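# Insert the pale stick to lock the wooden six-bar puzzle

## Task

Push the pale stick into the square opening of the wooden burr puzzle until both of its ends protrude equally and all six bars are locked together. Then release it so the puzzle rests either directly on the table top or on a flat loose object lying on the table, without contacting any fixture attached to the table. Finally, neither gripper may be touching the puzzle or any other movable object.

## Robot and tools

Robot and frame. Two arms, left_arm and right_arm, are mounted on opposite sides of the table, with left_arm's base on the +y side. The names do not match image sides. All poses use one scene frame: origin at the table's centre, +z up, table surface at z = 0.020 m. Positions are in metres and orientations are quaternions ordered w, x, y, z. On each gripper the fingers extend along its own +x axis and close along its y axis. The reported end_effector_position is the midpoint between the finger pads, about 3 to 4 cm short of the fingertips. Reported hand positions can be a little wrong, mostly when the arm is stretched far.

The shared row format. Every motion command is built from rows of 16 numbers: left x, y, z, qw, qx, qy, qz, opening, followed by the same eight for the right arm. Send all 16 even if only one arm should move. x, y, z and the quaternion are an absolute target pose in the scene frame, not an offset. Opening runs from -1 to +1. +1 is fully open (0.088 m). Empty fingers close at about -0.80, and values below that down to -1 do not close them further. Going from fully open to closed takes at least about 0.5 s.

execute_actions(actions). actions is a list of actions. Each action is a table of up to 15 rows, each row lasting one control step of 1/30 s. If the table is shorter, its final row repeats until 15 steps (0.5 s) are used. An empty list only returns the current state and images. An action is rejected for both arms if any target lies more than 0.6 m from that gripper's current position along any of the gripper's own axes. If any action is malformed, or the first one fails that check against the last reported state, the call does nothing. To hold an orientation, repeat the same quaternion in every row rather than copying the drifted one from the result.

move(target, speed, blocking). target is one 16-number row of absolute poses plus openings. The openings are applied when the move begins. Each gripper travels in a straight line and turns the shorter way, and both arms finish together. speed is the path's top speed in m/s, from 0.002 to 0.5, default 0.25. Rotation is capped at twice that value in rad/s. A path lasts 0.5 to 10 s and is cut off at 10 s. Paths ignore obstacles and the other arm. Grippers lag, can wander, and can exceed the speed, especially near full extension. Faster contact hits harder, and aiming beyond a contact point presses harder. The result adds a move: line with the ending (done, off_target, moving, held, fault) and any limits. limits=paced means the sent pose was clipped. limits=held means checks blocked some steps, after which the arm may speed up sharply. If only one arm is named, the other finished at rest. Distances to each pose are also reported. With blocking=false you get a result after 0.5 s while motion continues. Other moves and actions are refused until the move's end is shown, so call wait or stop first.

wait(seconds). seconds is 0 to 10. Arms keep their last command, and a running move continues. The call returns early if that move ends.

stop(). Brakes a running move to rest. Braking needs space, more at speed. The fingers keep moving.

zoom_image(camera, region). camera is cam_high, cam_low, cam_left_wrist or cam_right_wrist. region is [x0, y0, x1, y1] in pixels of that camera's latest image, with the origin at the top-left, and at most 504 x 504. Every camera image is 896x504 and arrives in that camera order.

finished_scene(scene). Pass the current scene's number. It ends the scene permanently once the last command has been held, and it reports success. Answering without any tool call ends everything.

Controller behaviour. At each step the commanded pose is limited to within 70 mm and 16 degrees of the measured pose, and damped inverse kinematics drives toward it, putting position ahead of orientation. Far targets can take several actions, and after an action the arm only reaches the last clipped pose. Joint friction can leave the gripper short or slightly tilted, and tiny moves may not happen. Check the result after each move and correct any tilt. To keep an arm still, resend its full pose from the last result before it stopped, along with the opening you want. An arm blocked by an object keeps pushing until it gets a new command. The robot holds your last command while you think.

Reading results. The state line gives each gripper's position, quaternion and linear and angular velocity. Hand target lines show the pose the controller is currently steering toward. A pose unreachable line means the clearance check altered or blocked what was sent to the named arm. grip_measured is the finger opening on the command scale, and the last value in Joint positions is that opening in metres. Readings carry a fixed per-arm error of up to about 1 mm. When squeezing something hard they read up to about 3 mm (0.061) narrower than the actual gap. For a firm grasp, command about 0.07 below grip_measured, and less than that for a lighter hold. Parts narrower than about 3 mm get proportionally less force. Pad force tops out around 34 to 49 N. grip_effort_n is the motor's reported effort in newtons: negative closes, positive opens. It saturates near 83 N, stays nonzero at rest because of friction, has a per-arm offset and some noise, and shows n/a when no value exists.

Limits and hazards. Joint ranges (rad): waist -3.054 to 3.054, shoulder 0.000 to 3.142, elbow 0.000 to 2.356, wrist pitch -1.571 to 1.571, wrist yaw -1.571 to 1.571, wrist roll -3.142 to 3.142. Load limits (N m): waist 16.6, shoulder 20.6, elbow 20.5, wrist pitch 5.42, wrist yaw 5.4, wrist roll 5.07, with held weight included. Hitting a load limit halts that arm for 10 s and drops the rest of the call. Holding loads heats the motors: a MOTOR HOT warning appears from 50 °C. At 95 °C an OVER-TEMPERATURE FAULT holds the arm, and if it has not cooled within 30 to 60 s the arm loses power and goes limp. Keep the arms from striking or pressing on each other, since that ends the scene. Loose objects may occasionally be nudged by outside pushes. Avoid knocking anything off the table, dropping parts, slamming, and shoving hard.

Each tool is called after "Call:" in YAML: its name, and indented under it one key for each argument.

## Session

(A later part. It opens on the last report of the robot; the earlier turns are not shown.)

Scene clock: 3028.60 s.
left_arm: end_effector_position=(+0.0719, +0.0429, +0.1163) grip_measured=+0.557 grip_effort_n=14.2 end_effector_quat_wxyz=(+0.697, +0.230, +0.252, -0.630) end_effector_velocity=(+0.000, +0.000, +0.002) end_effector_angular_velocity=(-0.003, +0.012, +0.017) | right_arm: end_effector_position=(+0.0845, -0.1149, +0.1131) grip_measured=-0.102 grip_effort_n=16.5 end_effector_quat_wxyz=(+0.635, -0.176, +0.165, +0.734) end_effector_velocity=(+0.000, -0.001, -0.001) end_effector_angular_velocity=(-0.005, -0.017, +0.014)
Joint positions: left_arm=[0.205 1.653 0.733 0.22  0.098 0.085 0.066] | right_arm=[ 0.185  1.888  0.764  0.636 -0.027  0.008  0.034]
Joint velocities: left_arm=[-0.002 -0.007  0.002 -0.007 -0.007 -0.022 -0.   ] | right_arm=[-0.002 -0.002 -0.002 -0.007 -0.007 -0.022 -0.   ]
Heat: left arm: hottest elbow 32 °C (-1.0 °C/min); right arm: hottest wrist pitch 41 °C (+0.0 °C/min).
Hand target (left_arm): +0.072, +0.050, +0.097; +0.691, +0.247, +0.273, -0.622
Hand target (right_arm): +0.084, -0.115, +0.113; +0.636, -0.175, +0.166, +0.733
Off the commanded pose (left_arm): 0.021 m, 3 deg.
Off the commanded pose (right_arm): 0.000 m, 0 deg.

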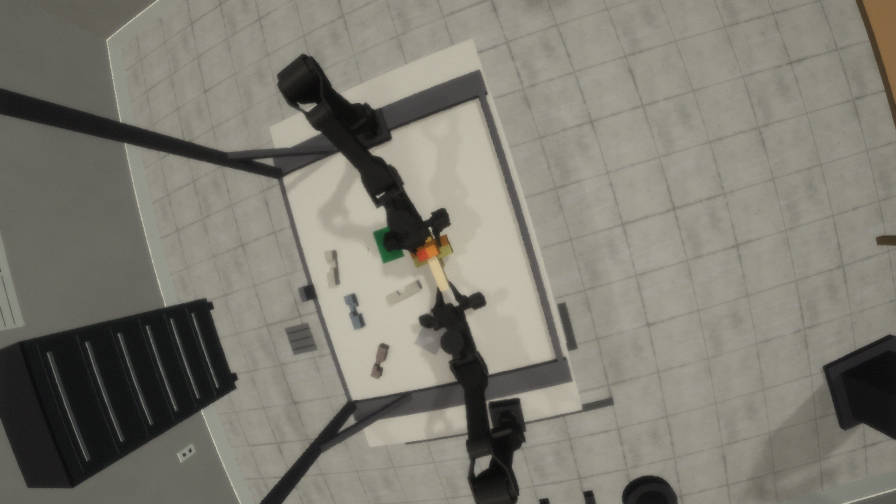

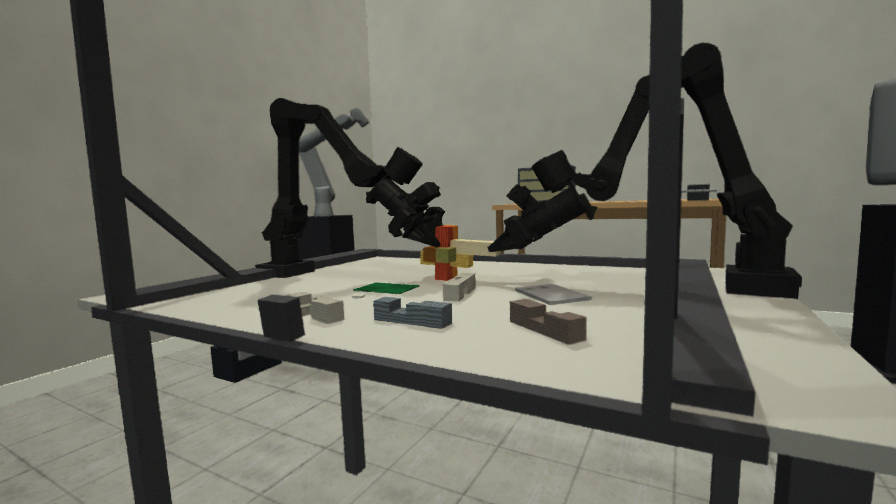

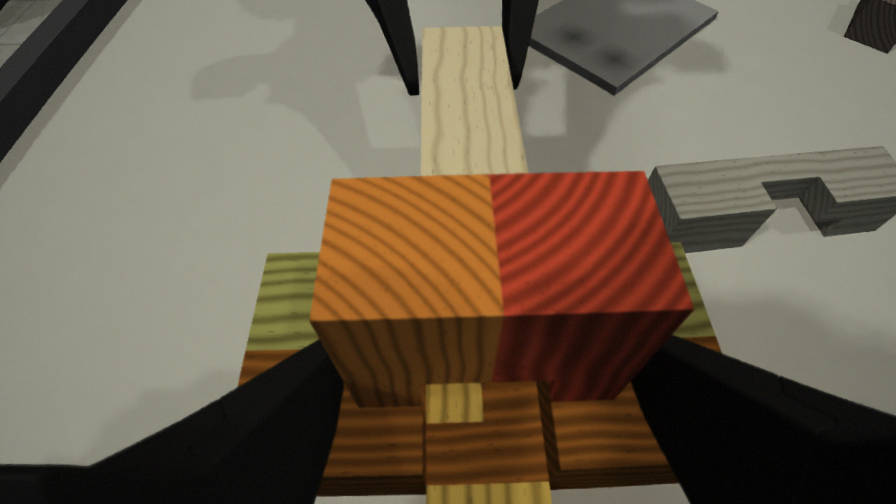

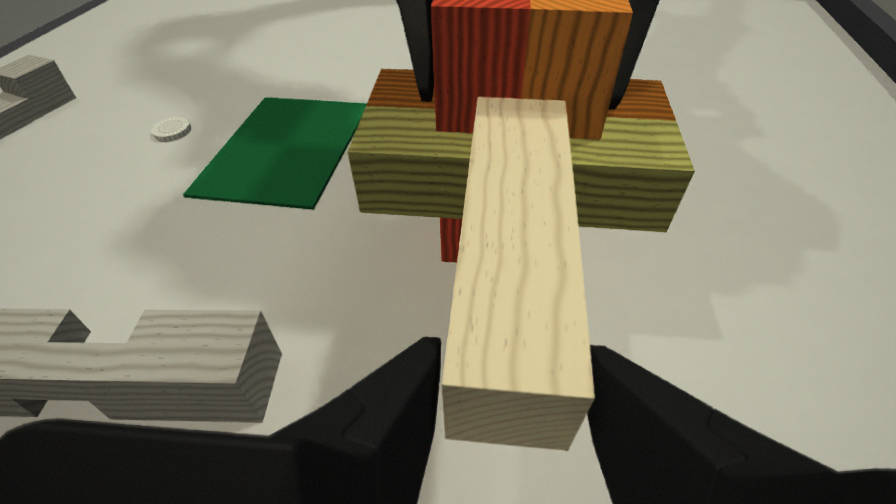

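Call:
execute_actions:
  actions:
    - [[0.0720,0.049,0.106,0.694,0.239,0.262,-0.626,0.56,0.0844,-0.1148,0.1132,0.6357,-0.17537,0.1657,0.73354,-0.10]]
    - [[0.0718,0.050,0.116,0.697,0.230,0.252,-0.630,0.56,0.0844,-0.1148,0.1132,0.6357,-0.17537,0.1657,0.73354,-0.10]]
    - [[0.0712,0.056,0.123,0.697,0.230,0.252,-0.630,0.56,0.0844,-0.1148,0.1132,0.6357,-0.17537,0.1657,0.73354,-0.10]]
    - [[0.070,0.068,0.124,0.697,0.230,0.252,-0.630,0.56,0.0844,-0.1148,0.1132,0.6357,-0.17537,0.1657,0.73354,-0.10]]
    - [[0.0685,0.079,0.120,0.697,0.230,0.252,-0.630,0.56,0.0844,-0.1148,0.1132,0.6357,-0.17537,0.1657,0.73354,-0.10]]
    - [[0.0685,0.080,0.110,0.696,0.233,0.2555,-0.629,0.56,0.0844,-0.1148,0.1132,0.6357,-0.17537,0.1657,0.73354,-0.10]]
    - [[0.0685,0.080,0.101,0.695,0.236,0.259,-0.628,0.56,0.0844,-0.1148,0.1132,0.6357,-0.17537,0.1657,0.73354,-0.10]]
    - [[0.0685,0.080,0.095,0.695,0.236,0.259,-0.628,0.56,0.0844,-0.1148,0.1132,0.6357,-0.17537,0.1657,0.73354,-0.10]]
    - [[0.0685,0.080,0.095,0.695,0.236,0.259,-0.628,0.56,0.0844,-0.1148,0.1132,0.6357,-0.17537,0.1657,0.73354,-0.10]]

Call:
zoom_image:
  camera: "cam_low"
  region: [400, 215, 510, 285]

Scene clock: 3056.90 s.
left_arm: end_effector_position=(+0.0687, +0.0769, +0.1024) grip_measured=+0.557 grip_effort_n=14.2 end_effector_quat_wxyz=(+0.698, +0.230, +0.252, -0.629) end_effector_velocity=(-0.000, +0.002, -0.003) end_effector_angular_velocity=(+0.011, +0.015, +0.017) | right_arm: end_effector_position=(+0.0845, -0.1149, +0.1131) grip_measured=-0.102 grip_effort_n=16.5 end_effector_quat_wxyz=(+0.635, -0.176, +0.165, +0.734) end_effector_velocity=(-0.000, +0.000, +0.002) end_effector_angular_velocity=(+0.008, -0.002, +0.007)
Joint positions: left_arm=[0.222 1.573 0.576 0.296 0.108 0.095 0.066] | right_arm=[ 0.185  1.888  0.764  0.636 -0.027  0.008  0.034]
Joint velocities: left_arm=[-0.002  0.002 -0.002 -0.007 -0.007 -0.022  0.   ] | right_arm=[-0.002 -0.002 -0.002  0.007 -0.007 -0.007 -0.   ]
Heat: left arm: hottest elbow 32 °C (+0.0 °C/min); right arm: hottest wrist pitch 42 °C (+1.0 °C/min).
Hand target (left_arm): +0.068, +0.080, +0.095; +0.695, +0.236, +0.259, -0.628
Hand target (right_arm): +0.084, -0.115, +0.113; +0.636, -0.175, +0.166, +0.733
Off the commanded pose (left_arm): 0.008 m, 1 deg.
Off the commanded pose (right_arm): 0.000 m, 0 deg.

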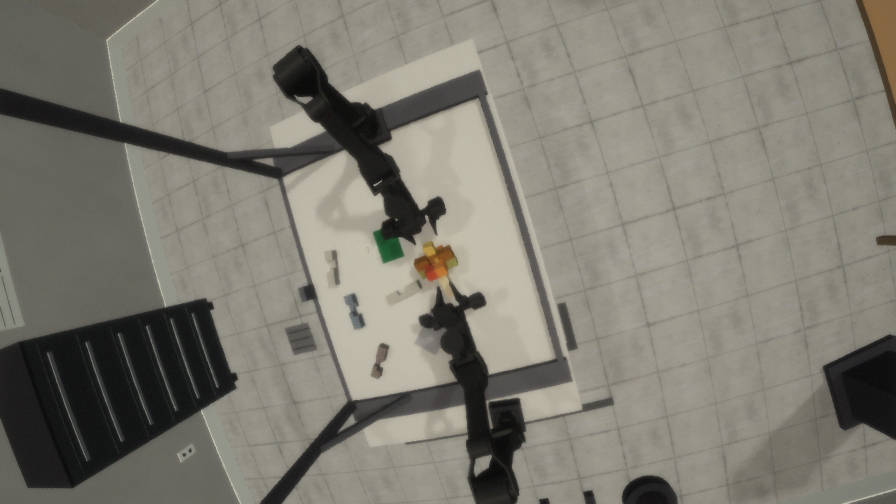

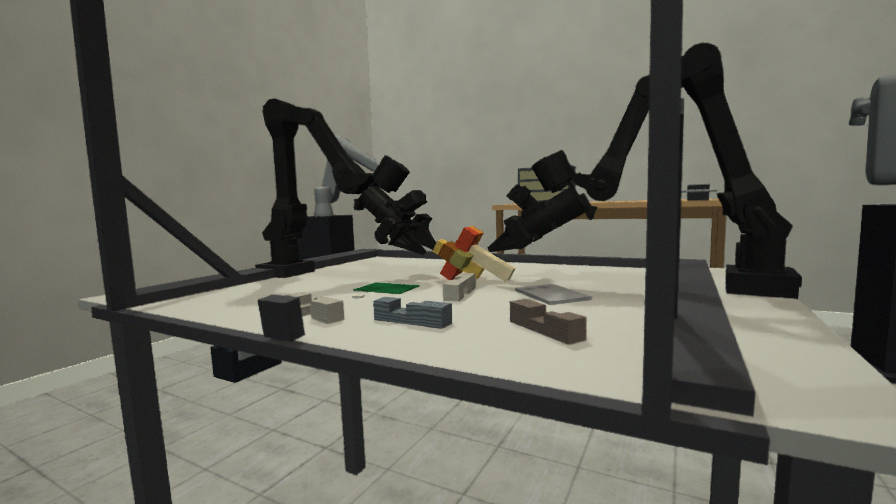

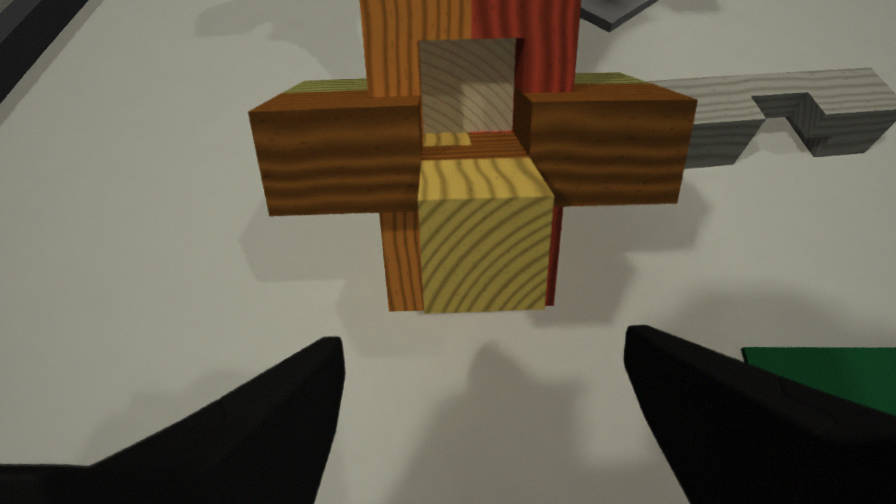

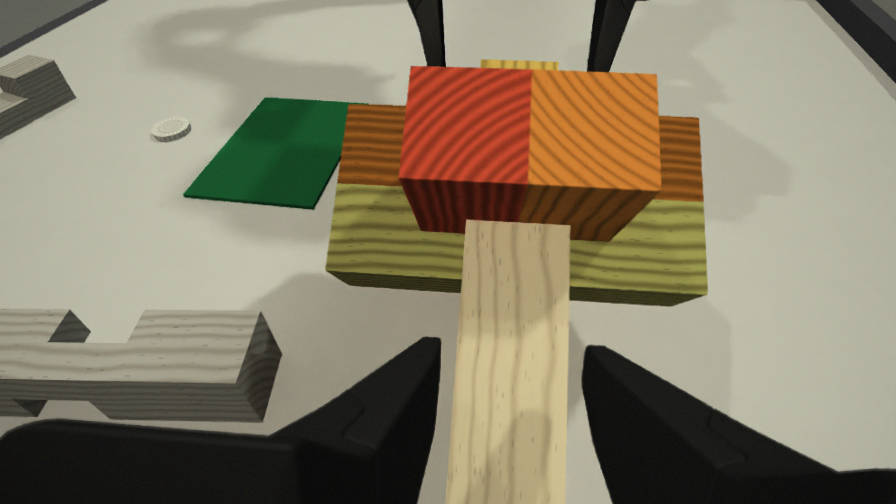

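Region (400, 215, 510, 285) of cam_low's 896x504 image, scaled by 4.582, with more detail than that image has; it fills the top 321 rows of this view, and the rest is white.

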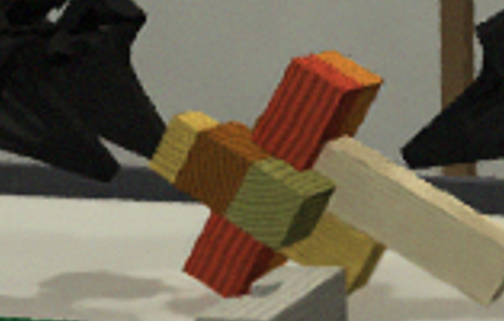

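Call:
zoom_image:
  camera: "cam_left_wrist"
  region: [400, 25, 550, 175]

Region (400, 25, 550, 175) of cam_left_wrist's 896x504 image, scaled by 3.360, with more detail than that image has.

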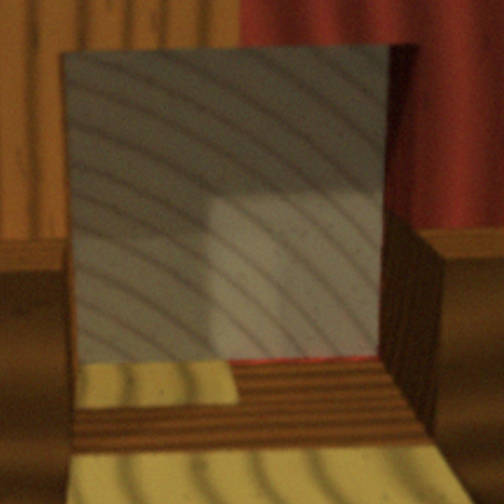

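Call:
move:
  target: [0.069,0.075,0.18,0.6612,0.3066,0.337,-0.5954,0.95,0.094,-0.20,0.15,0.6357,-0.17537,0.1657,0.73354,-0.10]
  speed: 0.1

Call:
move:
  target: [0.0818,-0.036,0.18,0.5522,0.4495,0.4958,-0.4966,0.95,0.10,-0.26,0.16,0.6357,-0.17537,0.1657,0.73354,-0.10]
  speed: 0.1

Scene clock: 3100.80 s.
left_arm: end_effector_position=(+0.0693, +0.0764, +0.1766) grip_measured=+0.947 grip_effort_n=14.7 end_effector_quat_wxyz=(+0.660, +0.306, +0.342, -0.595) end_effector_velocity=(-0.001, +0.003, -0.001) end_effector_angular_velocity=(+0.018, +0.002, +0.008) | right_arm: end_effector_position=(+0.0942, -0.1960, +0.1531) grip_measured=-0.102 grip_effort_n=16.5 end_effector_quat_wxyz=(+0.636, -0.173, +0.162, +0.735) end_effector_velocity=(+0.000, -0.004, -0.004) end_effector_angular_velocity=(-0.021, -0.006, +0.007)
Joint positions: left_arm=[ 0.21   1.497  1.015 -0.475  0.077  0.104  0.085] | right_arm=[ 0.185  1.464  0.493  0.493 -0.027  0.008  0.034]
Joint velocities: left_arm=[-0.002 -0.002  0.002 -0.022 -0.007 -0.007 -0.   ] | right_arm=[-0.002 -0.007 -0.007 -0.022 -0.007 -0.007 -0.   ]
Heat: left arm: hottest elbow 32 °C (+0.0 °C/min); right arm: hottest wrist pitch 42 °C (+1.0 °C/min).
Hand target (left_arm): +0.069, +0.074, +0.180; +0.661, +0.307, +0.337, -0.596
Hand target (right_arm): +0.094, -0.200, +0.150; +0.636, -0.175, +0.166, +0.733
Off the commanded pose (left_arm): 0.004 m, 1 deg.
Off the commanded pose (right_arm): 0.005 m, 1 deg.
move: done

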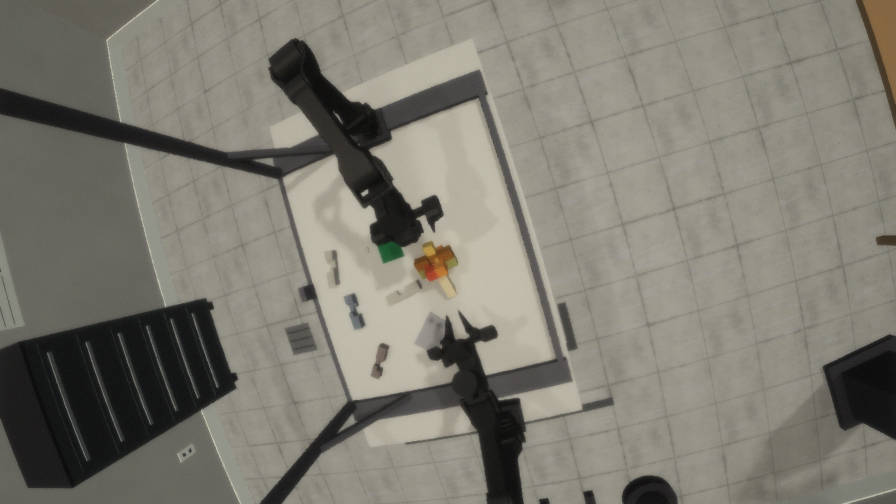

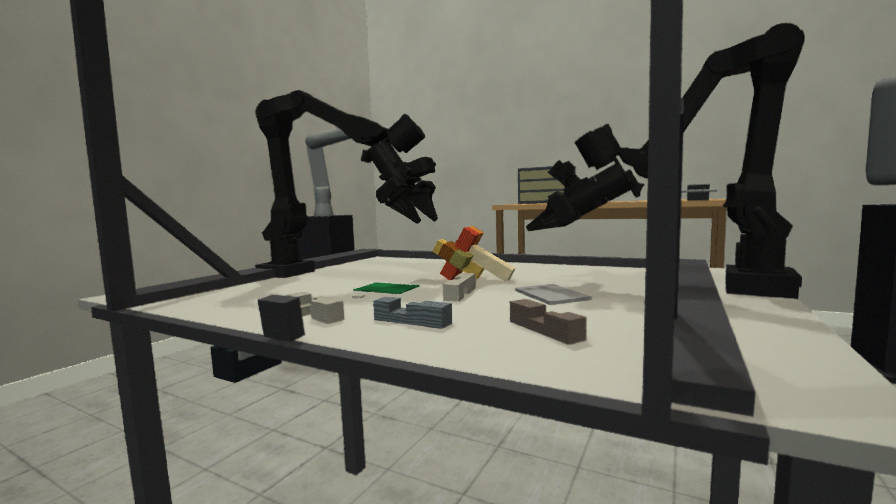

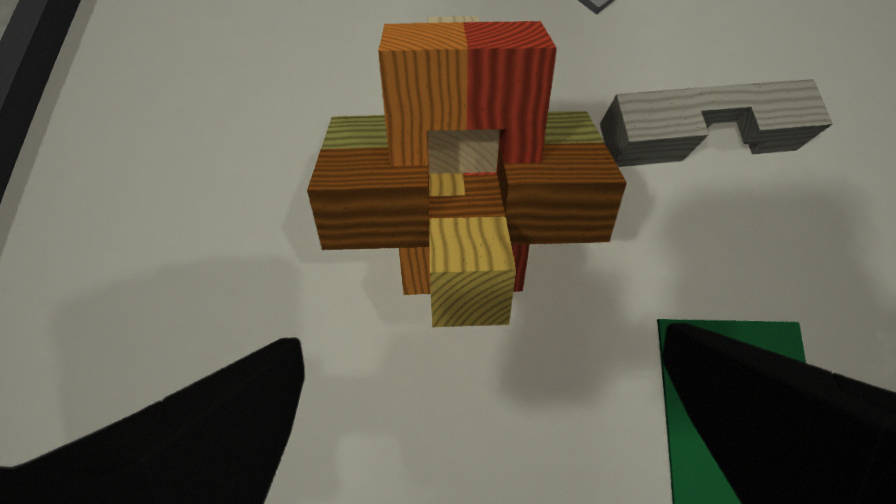

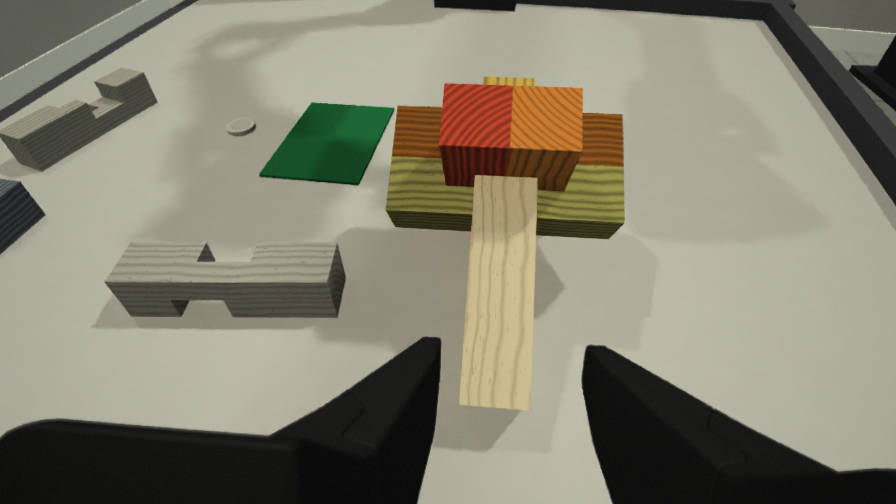

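Scene clock: 3103.67 s.
left_arm: end_effector_position=(+0.0824, -0.0336, +0.1862) grip_measured=+0.947 grip_effort_n=14.7 end_effector_quat_wxyz=(+0.563, +0.438, +0.481, -0.509) end_effector_velocity=(+0.000, -0.002, +0.005) end_effector_angular_velocity=(-0.011, -0.008, +0.006) | right_arm: end_effector_position=(+0.0997, -0.2562, +0.1648) grip_measured=-0.102 grip_effort_n=16.5 end_effector_quat_wxyz=(+0.635, -0.171, +0.162, +0.736) end_effector_velocity=(-0.001, -0.003, -0.001) end_effector_angular_velocity=(-0.005, +0.016, +0.009)
Joint positions: left_arm=[ 0.163  2.337  2.337 -1.417  0.01   0.089  0.085] | right_arm=[ 0.192  1.115  0.326  0.315 -0.023  0.011  0.034]
Joint velocities: left_arm=[-0.002  0.002  0.022 -0.007 -0.007 -0.007 -0.   ] | right_arm=[-0.007 -0.012 -0.007 -0.007 -0.022  0.007 -0.   ]
Heat: left arm: hottest elbow 33 °C (+1.0 °C/min); right arm: hottest wrist pitch 41 °C (+0.0 °C/min).
Hand target (left_arm): +0.082, -0.036, +0.180; +0.562, +0.441, +0.484, -0.505
Hand target (right_arm): +0.100, -0.260, +0.160; +0.636, -0.175, +0.166, +0.733
Off the commanded pose (left_arm): 0.007 m, 3 deg.
Off the commanded pose (right_arm): 0.006 m, 1 deg.
joint sent to its limit (left arm) — the command would take joint 3 (elbow) past its upper limit, so that joint was sent only as far as its limit.
move: off_target (left_arm)

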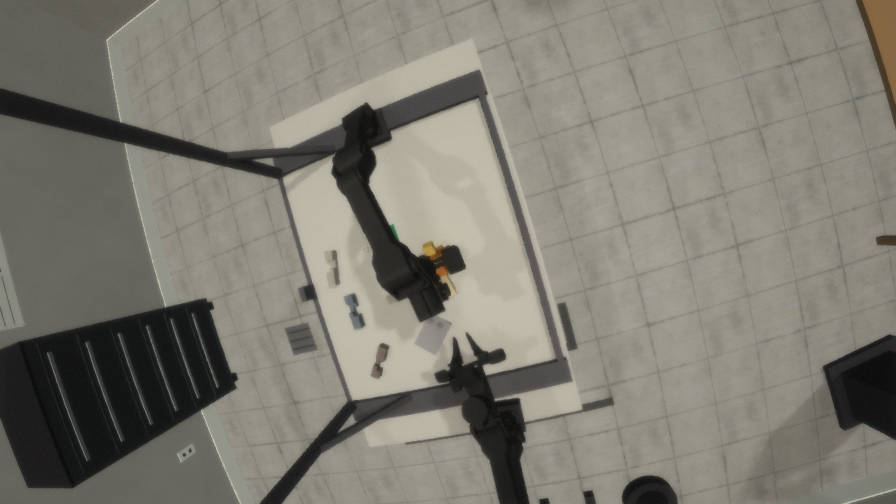

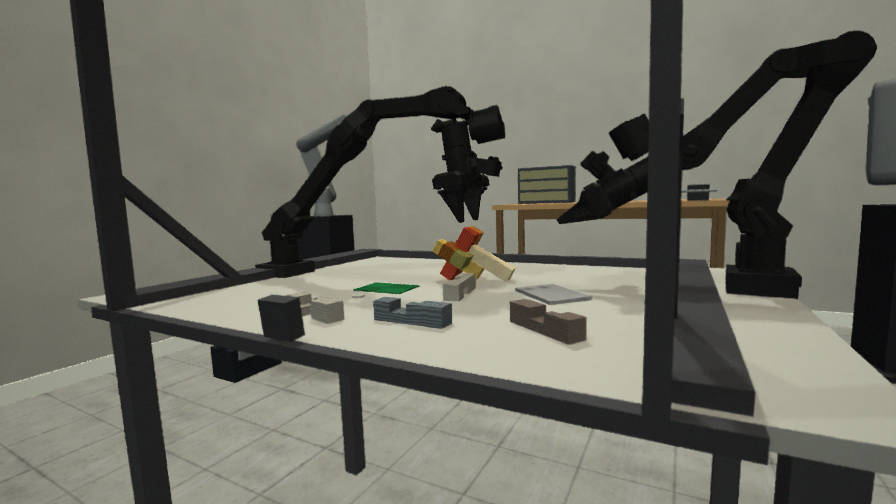

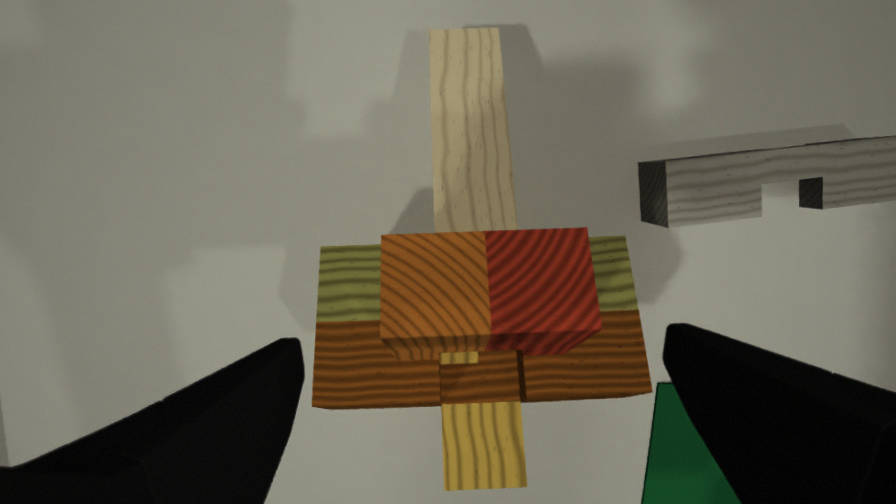

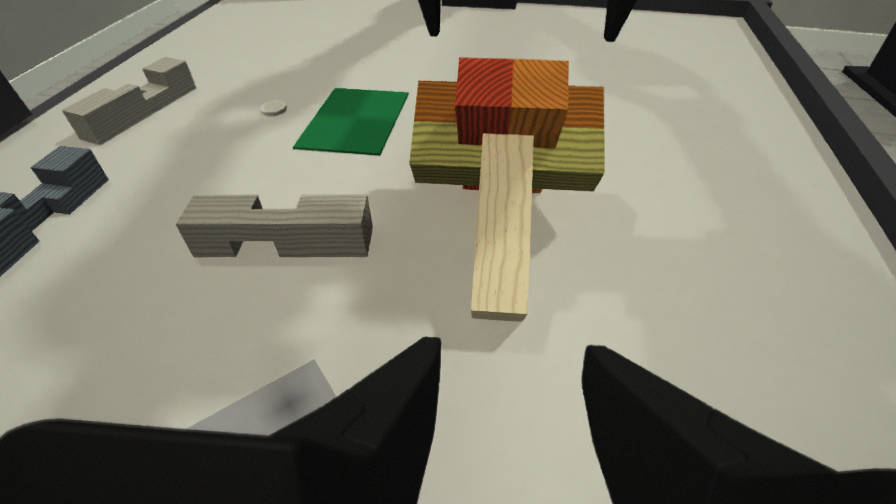

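Call:
execute_actions:
  actions:
    - [[0.0820,-0.033,0.175,0.5923,0.4056,0.447,-0.5329,0.95,0.10,-0.26,0.16,0.6357,-0.17537,0.1657,0.73354,-0.10]]
    - [[0.0822,-0.036,0.160,0.5923,0.4056,0.447,-0.5329,0.95,0.10,-0.26,0.16,0.6357,-0.17537,0.1657,0.73354,-0.10]]
    - [[0.0824,-0.040,0.145,0.5923,0.4056,0.447,-0.5329,0.95,0.10,-0.26,0.16,0.6357,-0.17537,0.1657,0.73354,-0.10]]
    - [[0.0826,-0.043,0.132,0.5923,0.4056,0.447,-0.5329,0.95,0.10,-0.26,0.16,0.6357,-0.17537,0.1657,0.73354,-0.10]]
    - [[0.0826,-0.044,0.124,0.5923,0.4056,0.447,-0.5329,0.95,0.10,-0.26,0.16,0.6357,-0.17537,0.1657,0.73354,-0.10]]
    - [[0.0826,-0.044,0.124,0.5923,0.4056,0.447,-0.5329,0.95,0.10,-0.26,0.16,0.6357,-0.17537,0.1657,0.73354,-0.10]]

Call:
zoom_image:
  camera: "cam_low"
  region: [420, 195, 530, 290]

Scene clock: 3115.67 s.
left_arm: end_effector_position=(+0.0838, -0.0459, +0.1365) grip_measured=+0.947 grip_effort_n=14.7 end_effector_quat_wxyz=(+0.599, +0.401, +0.437, -0.538) end_effector_velocity=(+0.002, -0.001, +0.001) end_effector_angular_velocity=(-0.004, -0.015, +0.025) | right_arm: end_effector_position=(+0.0995, -0.2564, +0.1646) grip_measured=-0.102 grip_effort_n=16.5 end_effector_quat_wxyz=(+0.635, -0.171, +0.162, +0.736) end_effector_velocity=(+0.000, -0.003, -0.005) end_effector_angular_velocity=(-0.021, -0.006, +0.007)
Joint positions: left_arm=[ 0.163  2.21   1.894 -0.953  0.016  0.087  0.085] | right_arm=[ 0.194  1.115  0.325  0.314 -0.021  0.012  0.034]
Joint velocities: left_arm=[-0.002 -0.002 -0.002  0.007 -0.022 -0.022  0.   ] | right_arm=[-0.002 -0.002 -0.002 -0.022 -0.007 -0.007 -0.   ]
Heat: left arm: hottest elbow 34 °C (+2.0 °C/min); right arm: hottest wrist pitch 41 °C (-1.0 °C/min).
Hand target (left_arm): +0.083, -0.044, +0.124; +0.593, +0.406, +0.447, -0.533
Hand target (right_arm): +0.100, -0.260, +0.160; +0.636, -0.175, +0.166, +0.733
Off the commanded pose (left_arm): 0.013 m, 2 deg.
Off the commanded pose (right_arm): 0.006 m, 1 deg.

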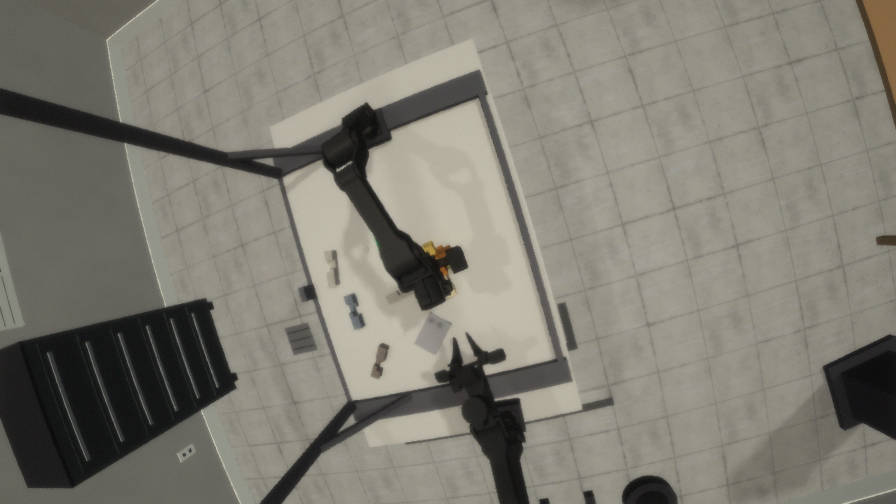

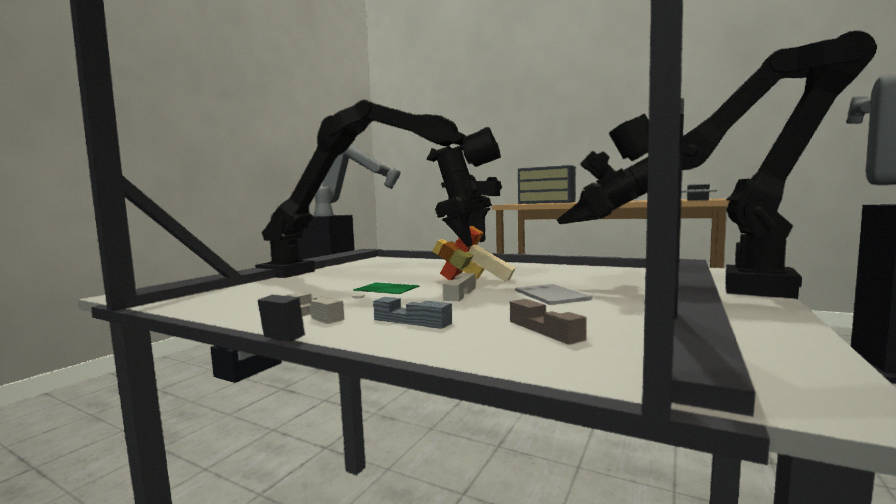

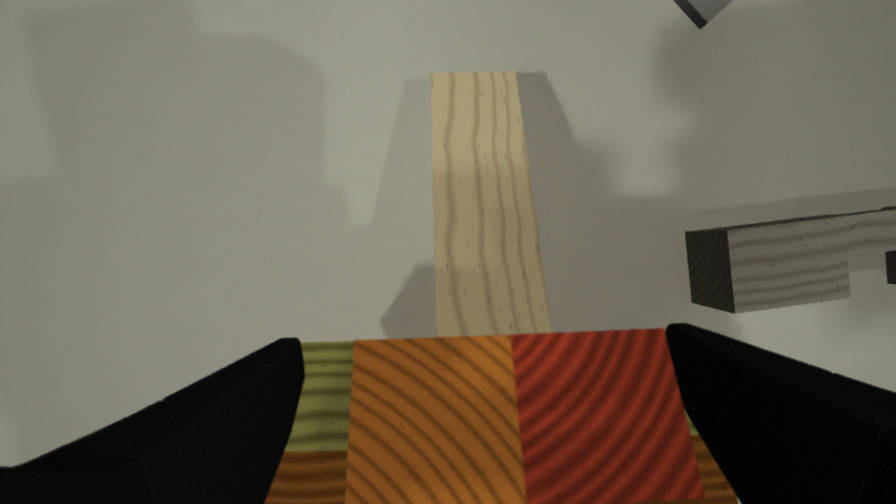

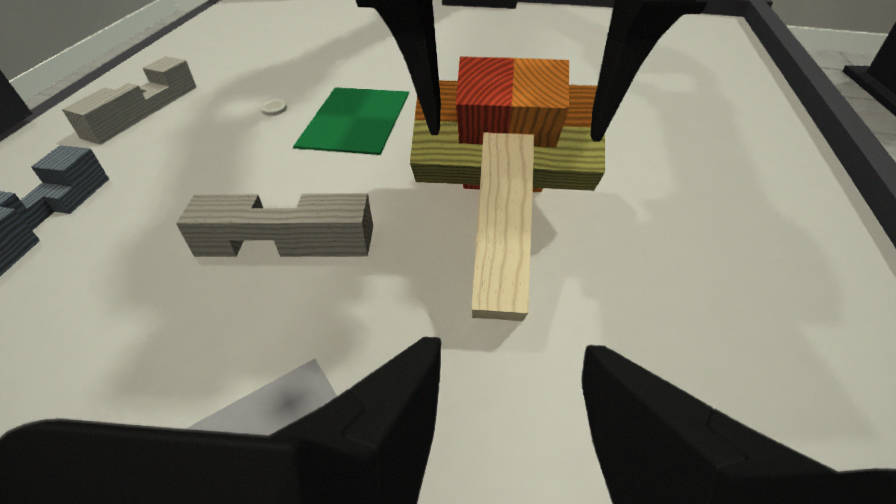

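Region (420, 195, 530, 290) of cam_low's 896x504 image, scaled by 4.582, with more detail than that image has; it fills the top 435 rows of this view, and the rest is white.

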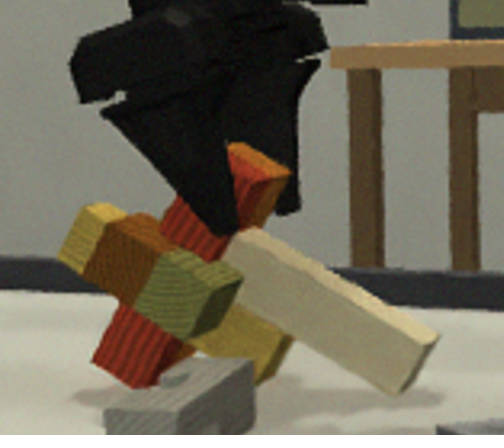

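Call:
execute_actions:
  actions:
    - [[0.081,-0.038,0.127,0.5923,0.4056,0.447,-0.5329,0.80,0.10,-0.26,0.16,0.6357,-0.17537,0.1657,0.73354,-0.10]]
    - [[0.0795,-0.031,0.127,0.5923,0.4056,0.447,-0.5329,0.70,0.10,-0.26,0.16,0.6357,-0.17537,0.1657,0.73354,-0.10]]
    - [[0.0795,-0.031,0.127,0.5923,0.4056,0.447,-0.5329,0.60,0.10,-0.26,0.16,0.6357,-0.17537,0.1657,0.73354,-0.10]]

Call:
zoom_image:
  camera: "cam_low"
  region: [420, 195, 530, 290]

Scene clock: 3123.37 s.
left_arm: end_effector_position=(+0.0811, -0.0338, +0.1236) grip_measured=+0.603 grip_effort_n=-15.1 end_effector_quat_wxyz=(+0.592, +0.408, +0.447, -0.532) end_effector_velocity=(-0.000, +0.002, +0.002) end_effector_angular_velocity=(+0.003, -0.005, +0.007) | right_arm: end_effector_position=(+0.0995, -0.2565, +0.1644) grip_measured=-0.102 grip_effort_n=16.5 end_effector_quat_wxyz=(+0.635, -0.172, +0.162, +0.736) end_effector_velocity=(-0.000, -0.001, -0.002) end_effector_angular_velocity=(-0.009, +0.009, +0.001)
Joint positions: left_arm=[ 0.162  2.189  1.817 -0.928  0.016  0.085  0.069] | right_arm=[ 0.194  1.115  0.325  0.314 -0.021  0.012  0.034]
Joint velocities: left_arm=[-0.002 -0.007 -0.002 -0.007 -0.007 -0.007 -0.   ] | right_arm=[-0.002 -0.002 -0.002 -0.007 -0.007  0.007 -0.   ]
Heat: left arm: hottest elbow 34 °C (+2.0 °C/min); right arm: hottest wrist pitch 41 °C (-1.0 °C/min).
Hand target (left_arm): +0.079, -0.031, +0.127; +0.593, +0.406, +0.447, -0.533
Hand target (right_arm): +0.100, -0.260, +0.160; +0.636, -0.175, +0.166, +0.733
Off the commanded pose (left_arm): 0.005 m, 0 deg.
Off the commanded pose (right_arm): 0.006 m, 1 deg.

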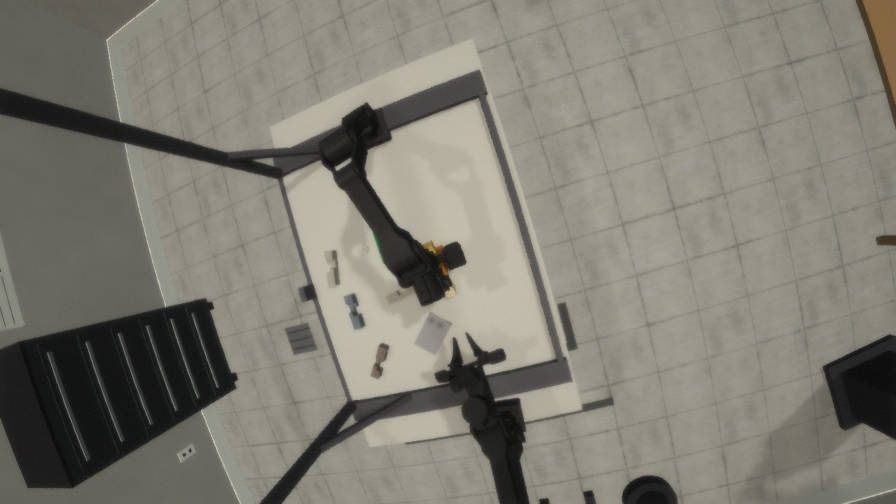

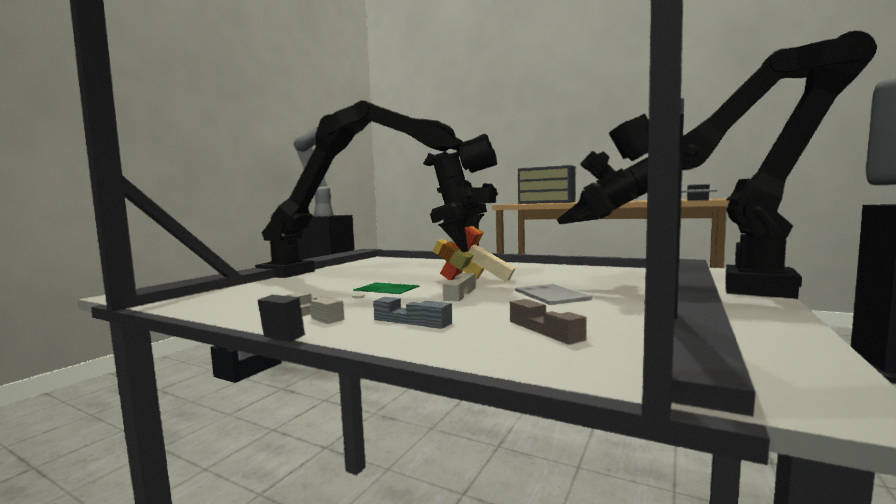

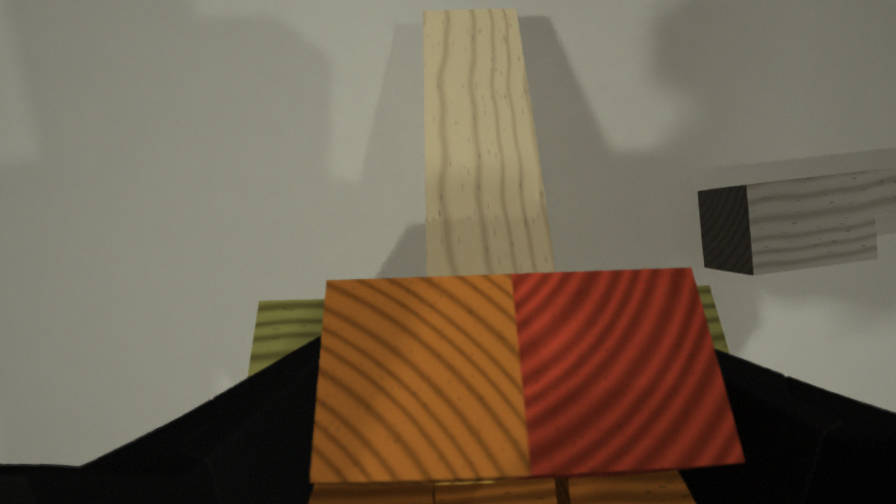

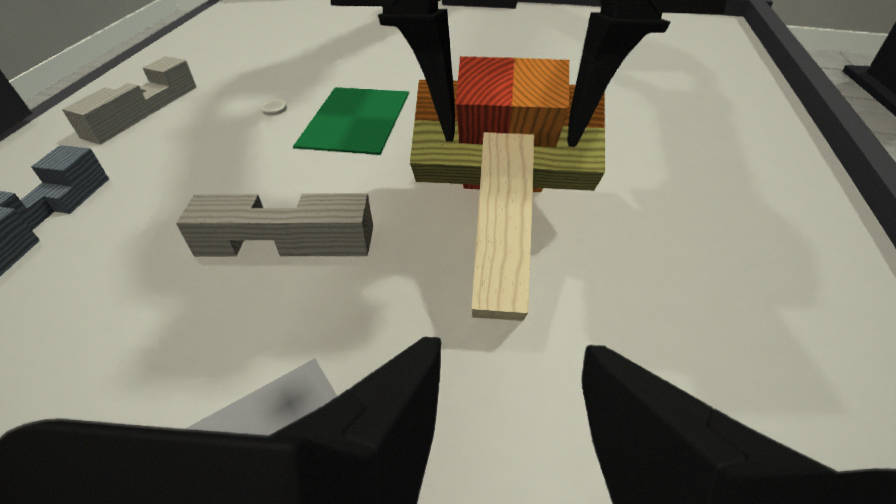

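Region (420, 195, 530, 290) of cam_low's 896x504 image, scaled by 4.582, with more detail than that image has; it fills the top 435 rows of this view, and the rest is white.

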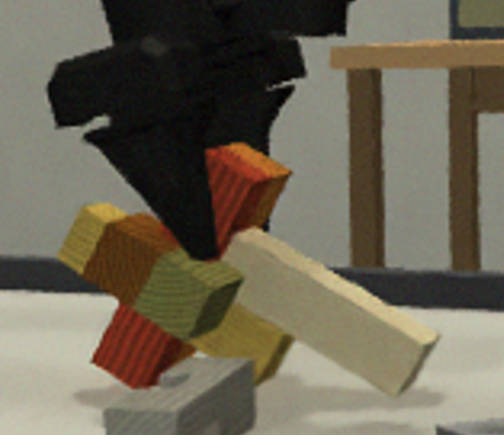

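Call:
execute_actions:
  actions:
    - [[0.0795,-0.032,0.133,0.5923,0.4056,0.447,-0.5329,0.60,0.10,-0.26,0.16,0.6357,-0.17537,0.1657,0.73354,-0.10]]
    - [[0.0795,-0.033,0.139,0.5923,0.4056,0.447,-0.5329,0.60,0.10,-0.26,0.16,0.6357,-0.17537,0.1657,0.73354,-0.10]]
    - [[0.0795,-0.033,0.139,0.5923,0.4056,0.447,-0.5329,0.50,0.10,-0.26,0.16,0.6357,-0.17537,0.1657,0.73354,-0.10]]

Call:
zoom_image:
  camera: "cam_low"
  region: [420, 195, 530, 290]

Scene clock: 3128.67 s.
left_arm: end_effector_position=(+0.0805, -0.0305, +0.1295) grip_measured=+0.503 grip_effort_n=-14.7 end_effector_quat_wxyz=(+0.587, +0.413, +0.453, -0.529) end_effector_velocity=(-0.001, +0.004, +0.003) end_effector_angular_velocity=(+0.016, -0.017, +0.005) | right_arm: end_effector_position=(+0.0995, -0.2565, +0.1644) grip_measured=-0.102 grip_effort_n=16.5 end_effector_quat_wxyz=(+0.635, -0.172, +0.162, +0.736) end_effector_velocity=(-0.002, -0.002, -0.000) end_effector_angular_velocity=(-0.005, +0.016, +0.014)
Joint positions: left_arm=[ 0.162  2.189  1.845 -0.976  0.016  0.084  0.064] | right_arm=[ 0.194  1.115  0.325  0.314 -0.021  0.012  0.034]
Joint velocities: left_arm=[-0.007 -0.007  0.002 -0.022 -0.022 -0.007  0.   ] | right_arm=[-0.002 -0.007 -0.002 -0.007 -0.022  0.007 -0.   ]
Heat: left arm: hottest shoulder 34 °C (+2.0 °C/min); right arm: hottest wrist pitch 41 °C (-1.0 °C/min).
Hand target (left_arm): +0.080, -0.033, +0.139; +0.593, +0.406, +0.447, -0.533
Hand target (right_arm): +0.100, -0.260, +0.160; +0.636, -0.175, +0.166, +0.733
Off the commanded pose (left_arm): 0.010 m, 1 deg.
Off the commanded pose (right_arm): 0.006 m, 1 deg.

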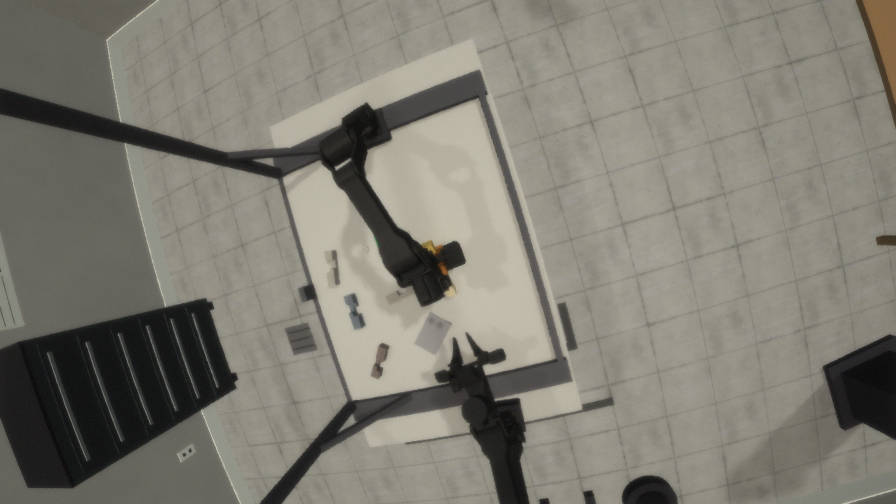

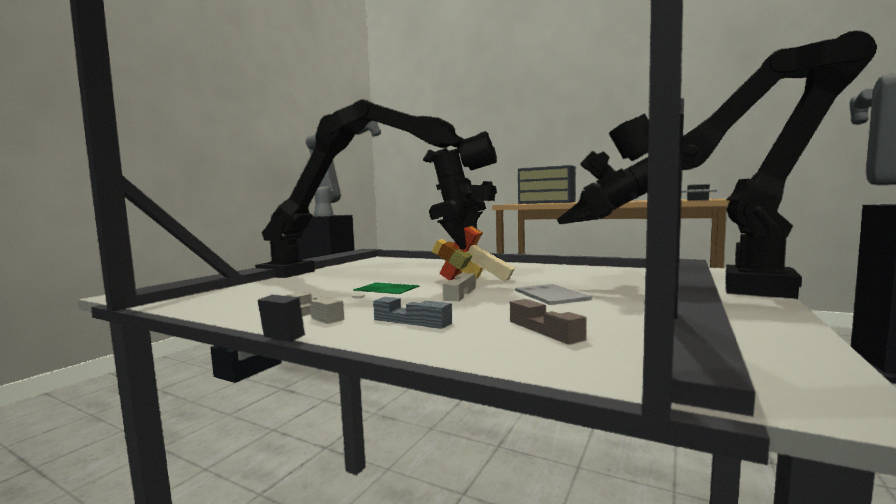

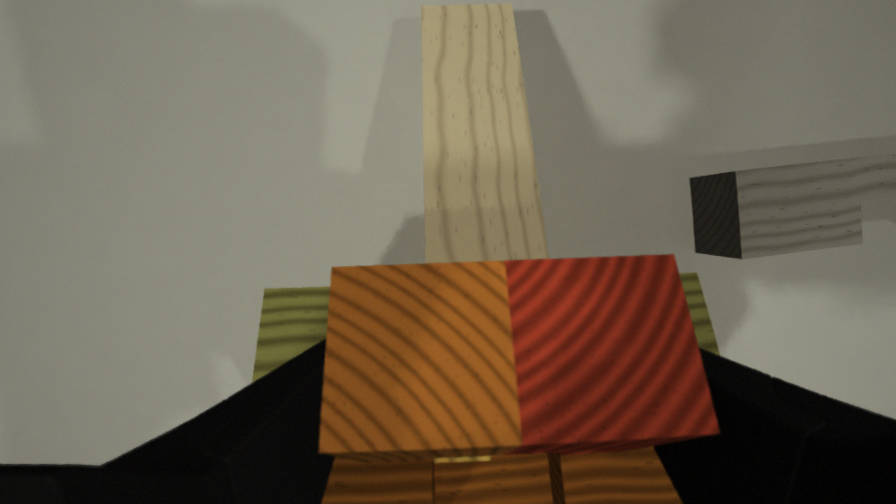

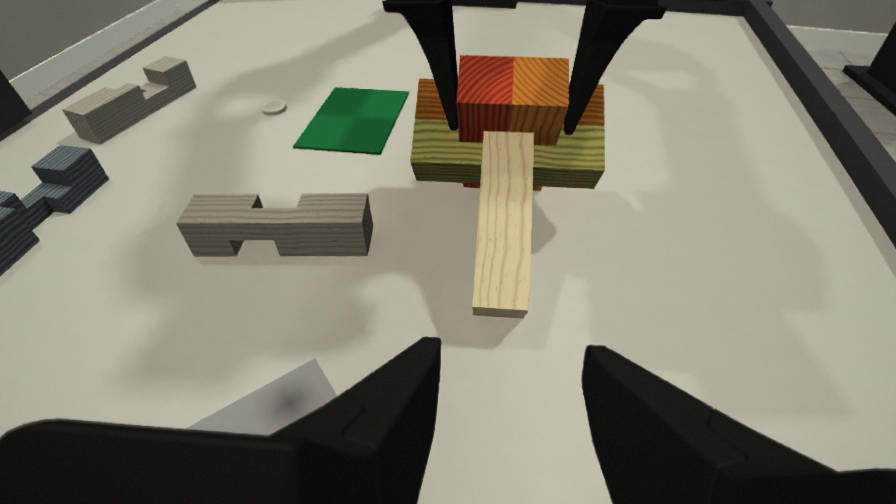

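Region (420, 195, 530, 290) of cam_low's 896x504 image, scaled by 4.582, with more detail than that image has; it fills the top 435 rows of this view, and the rest is white.

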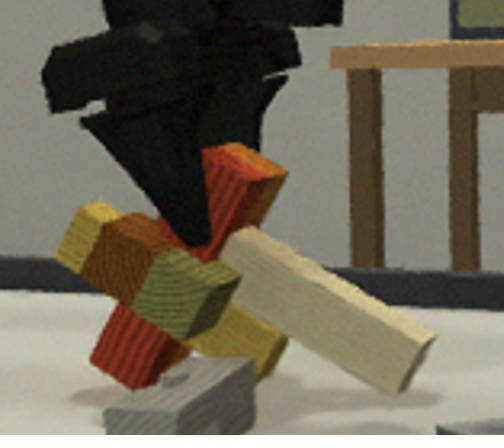

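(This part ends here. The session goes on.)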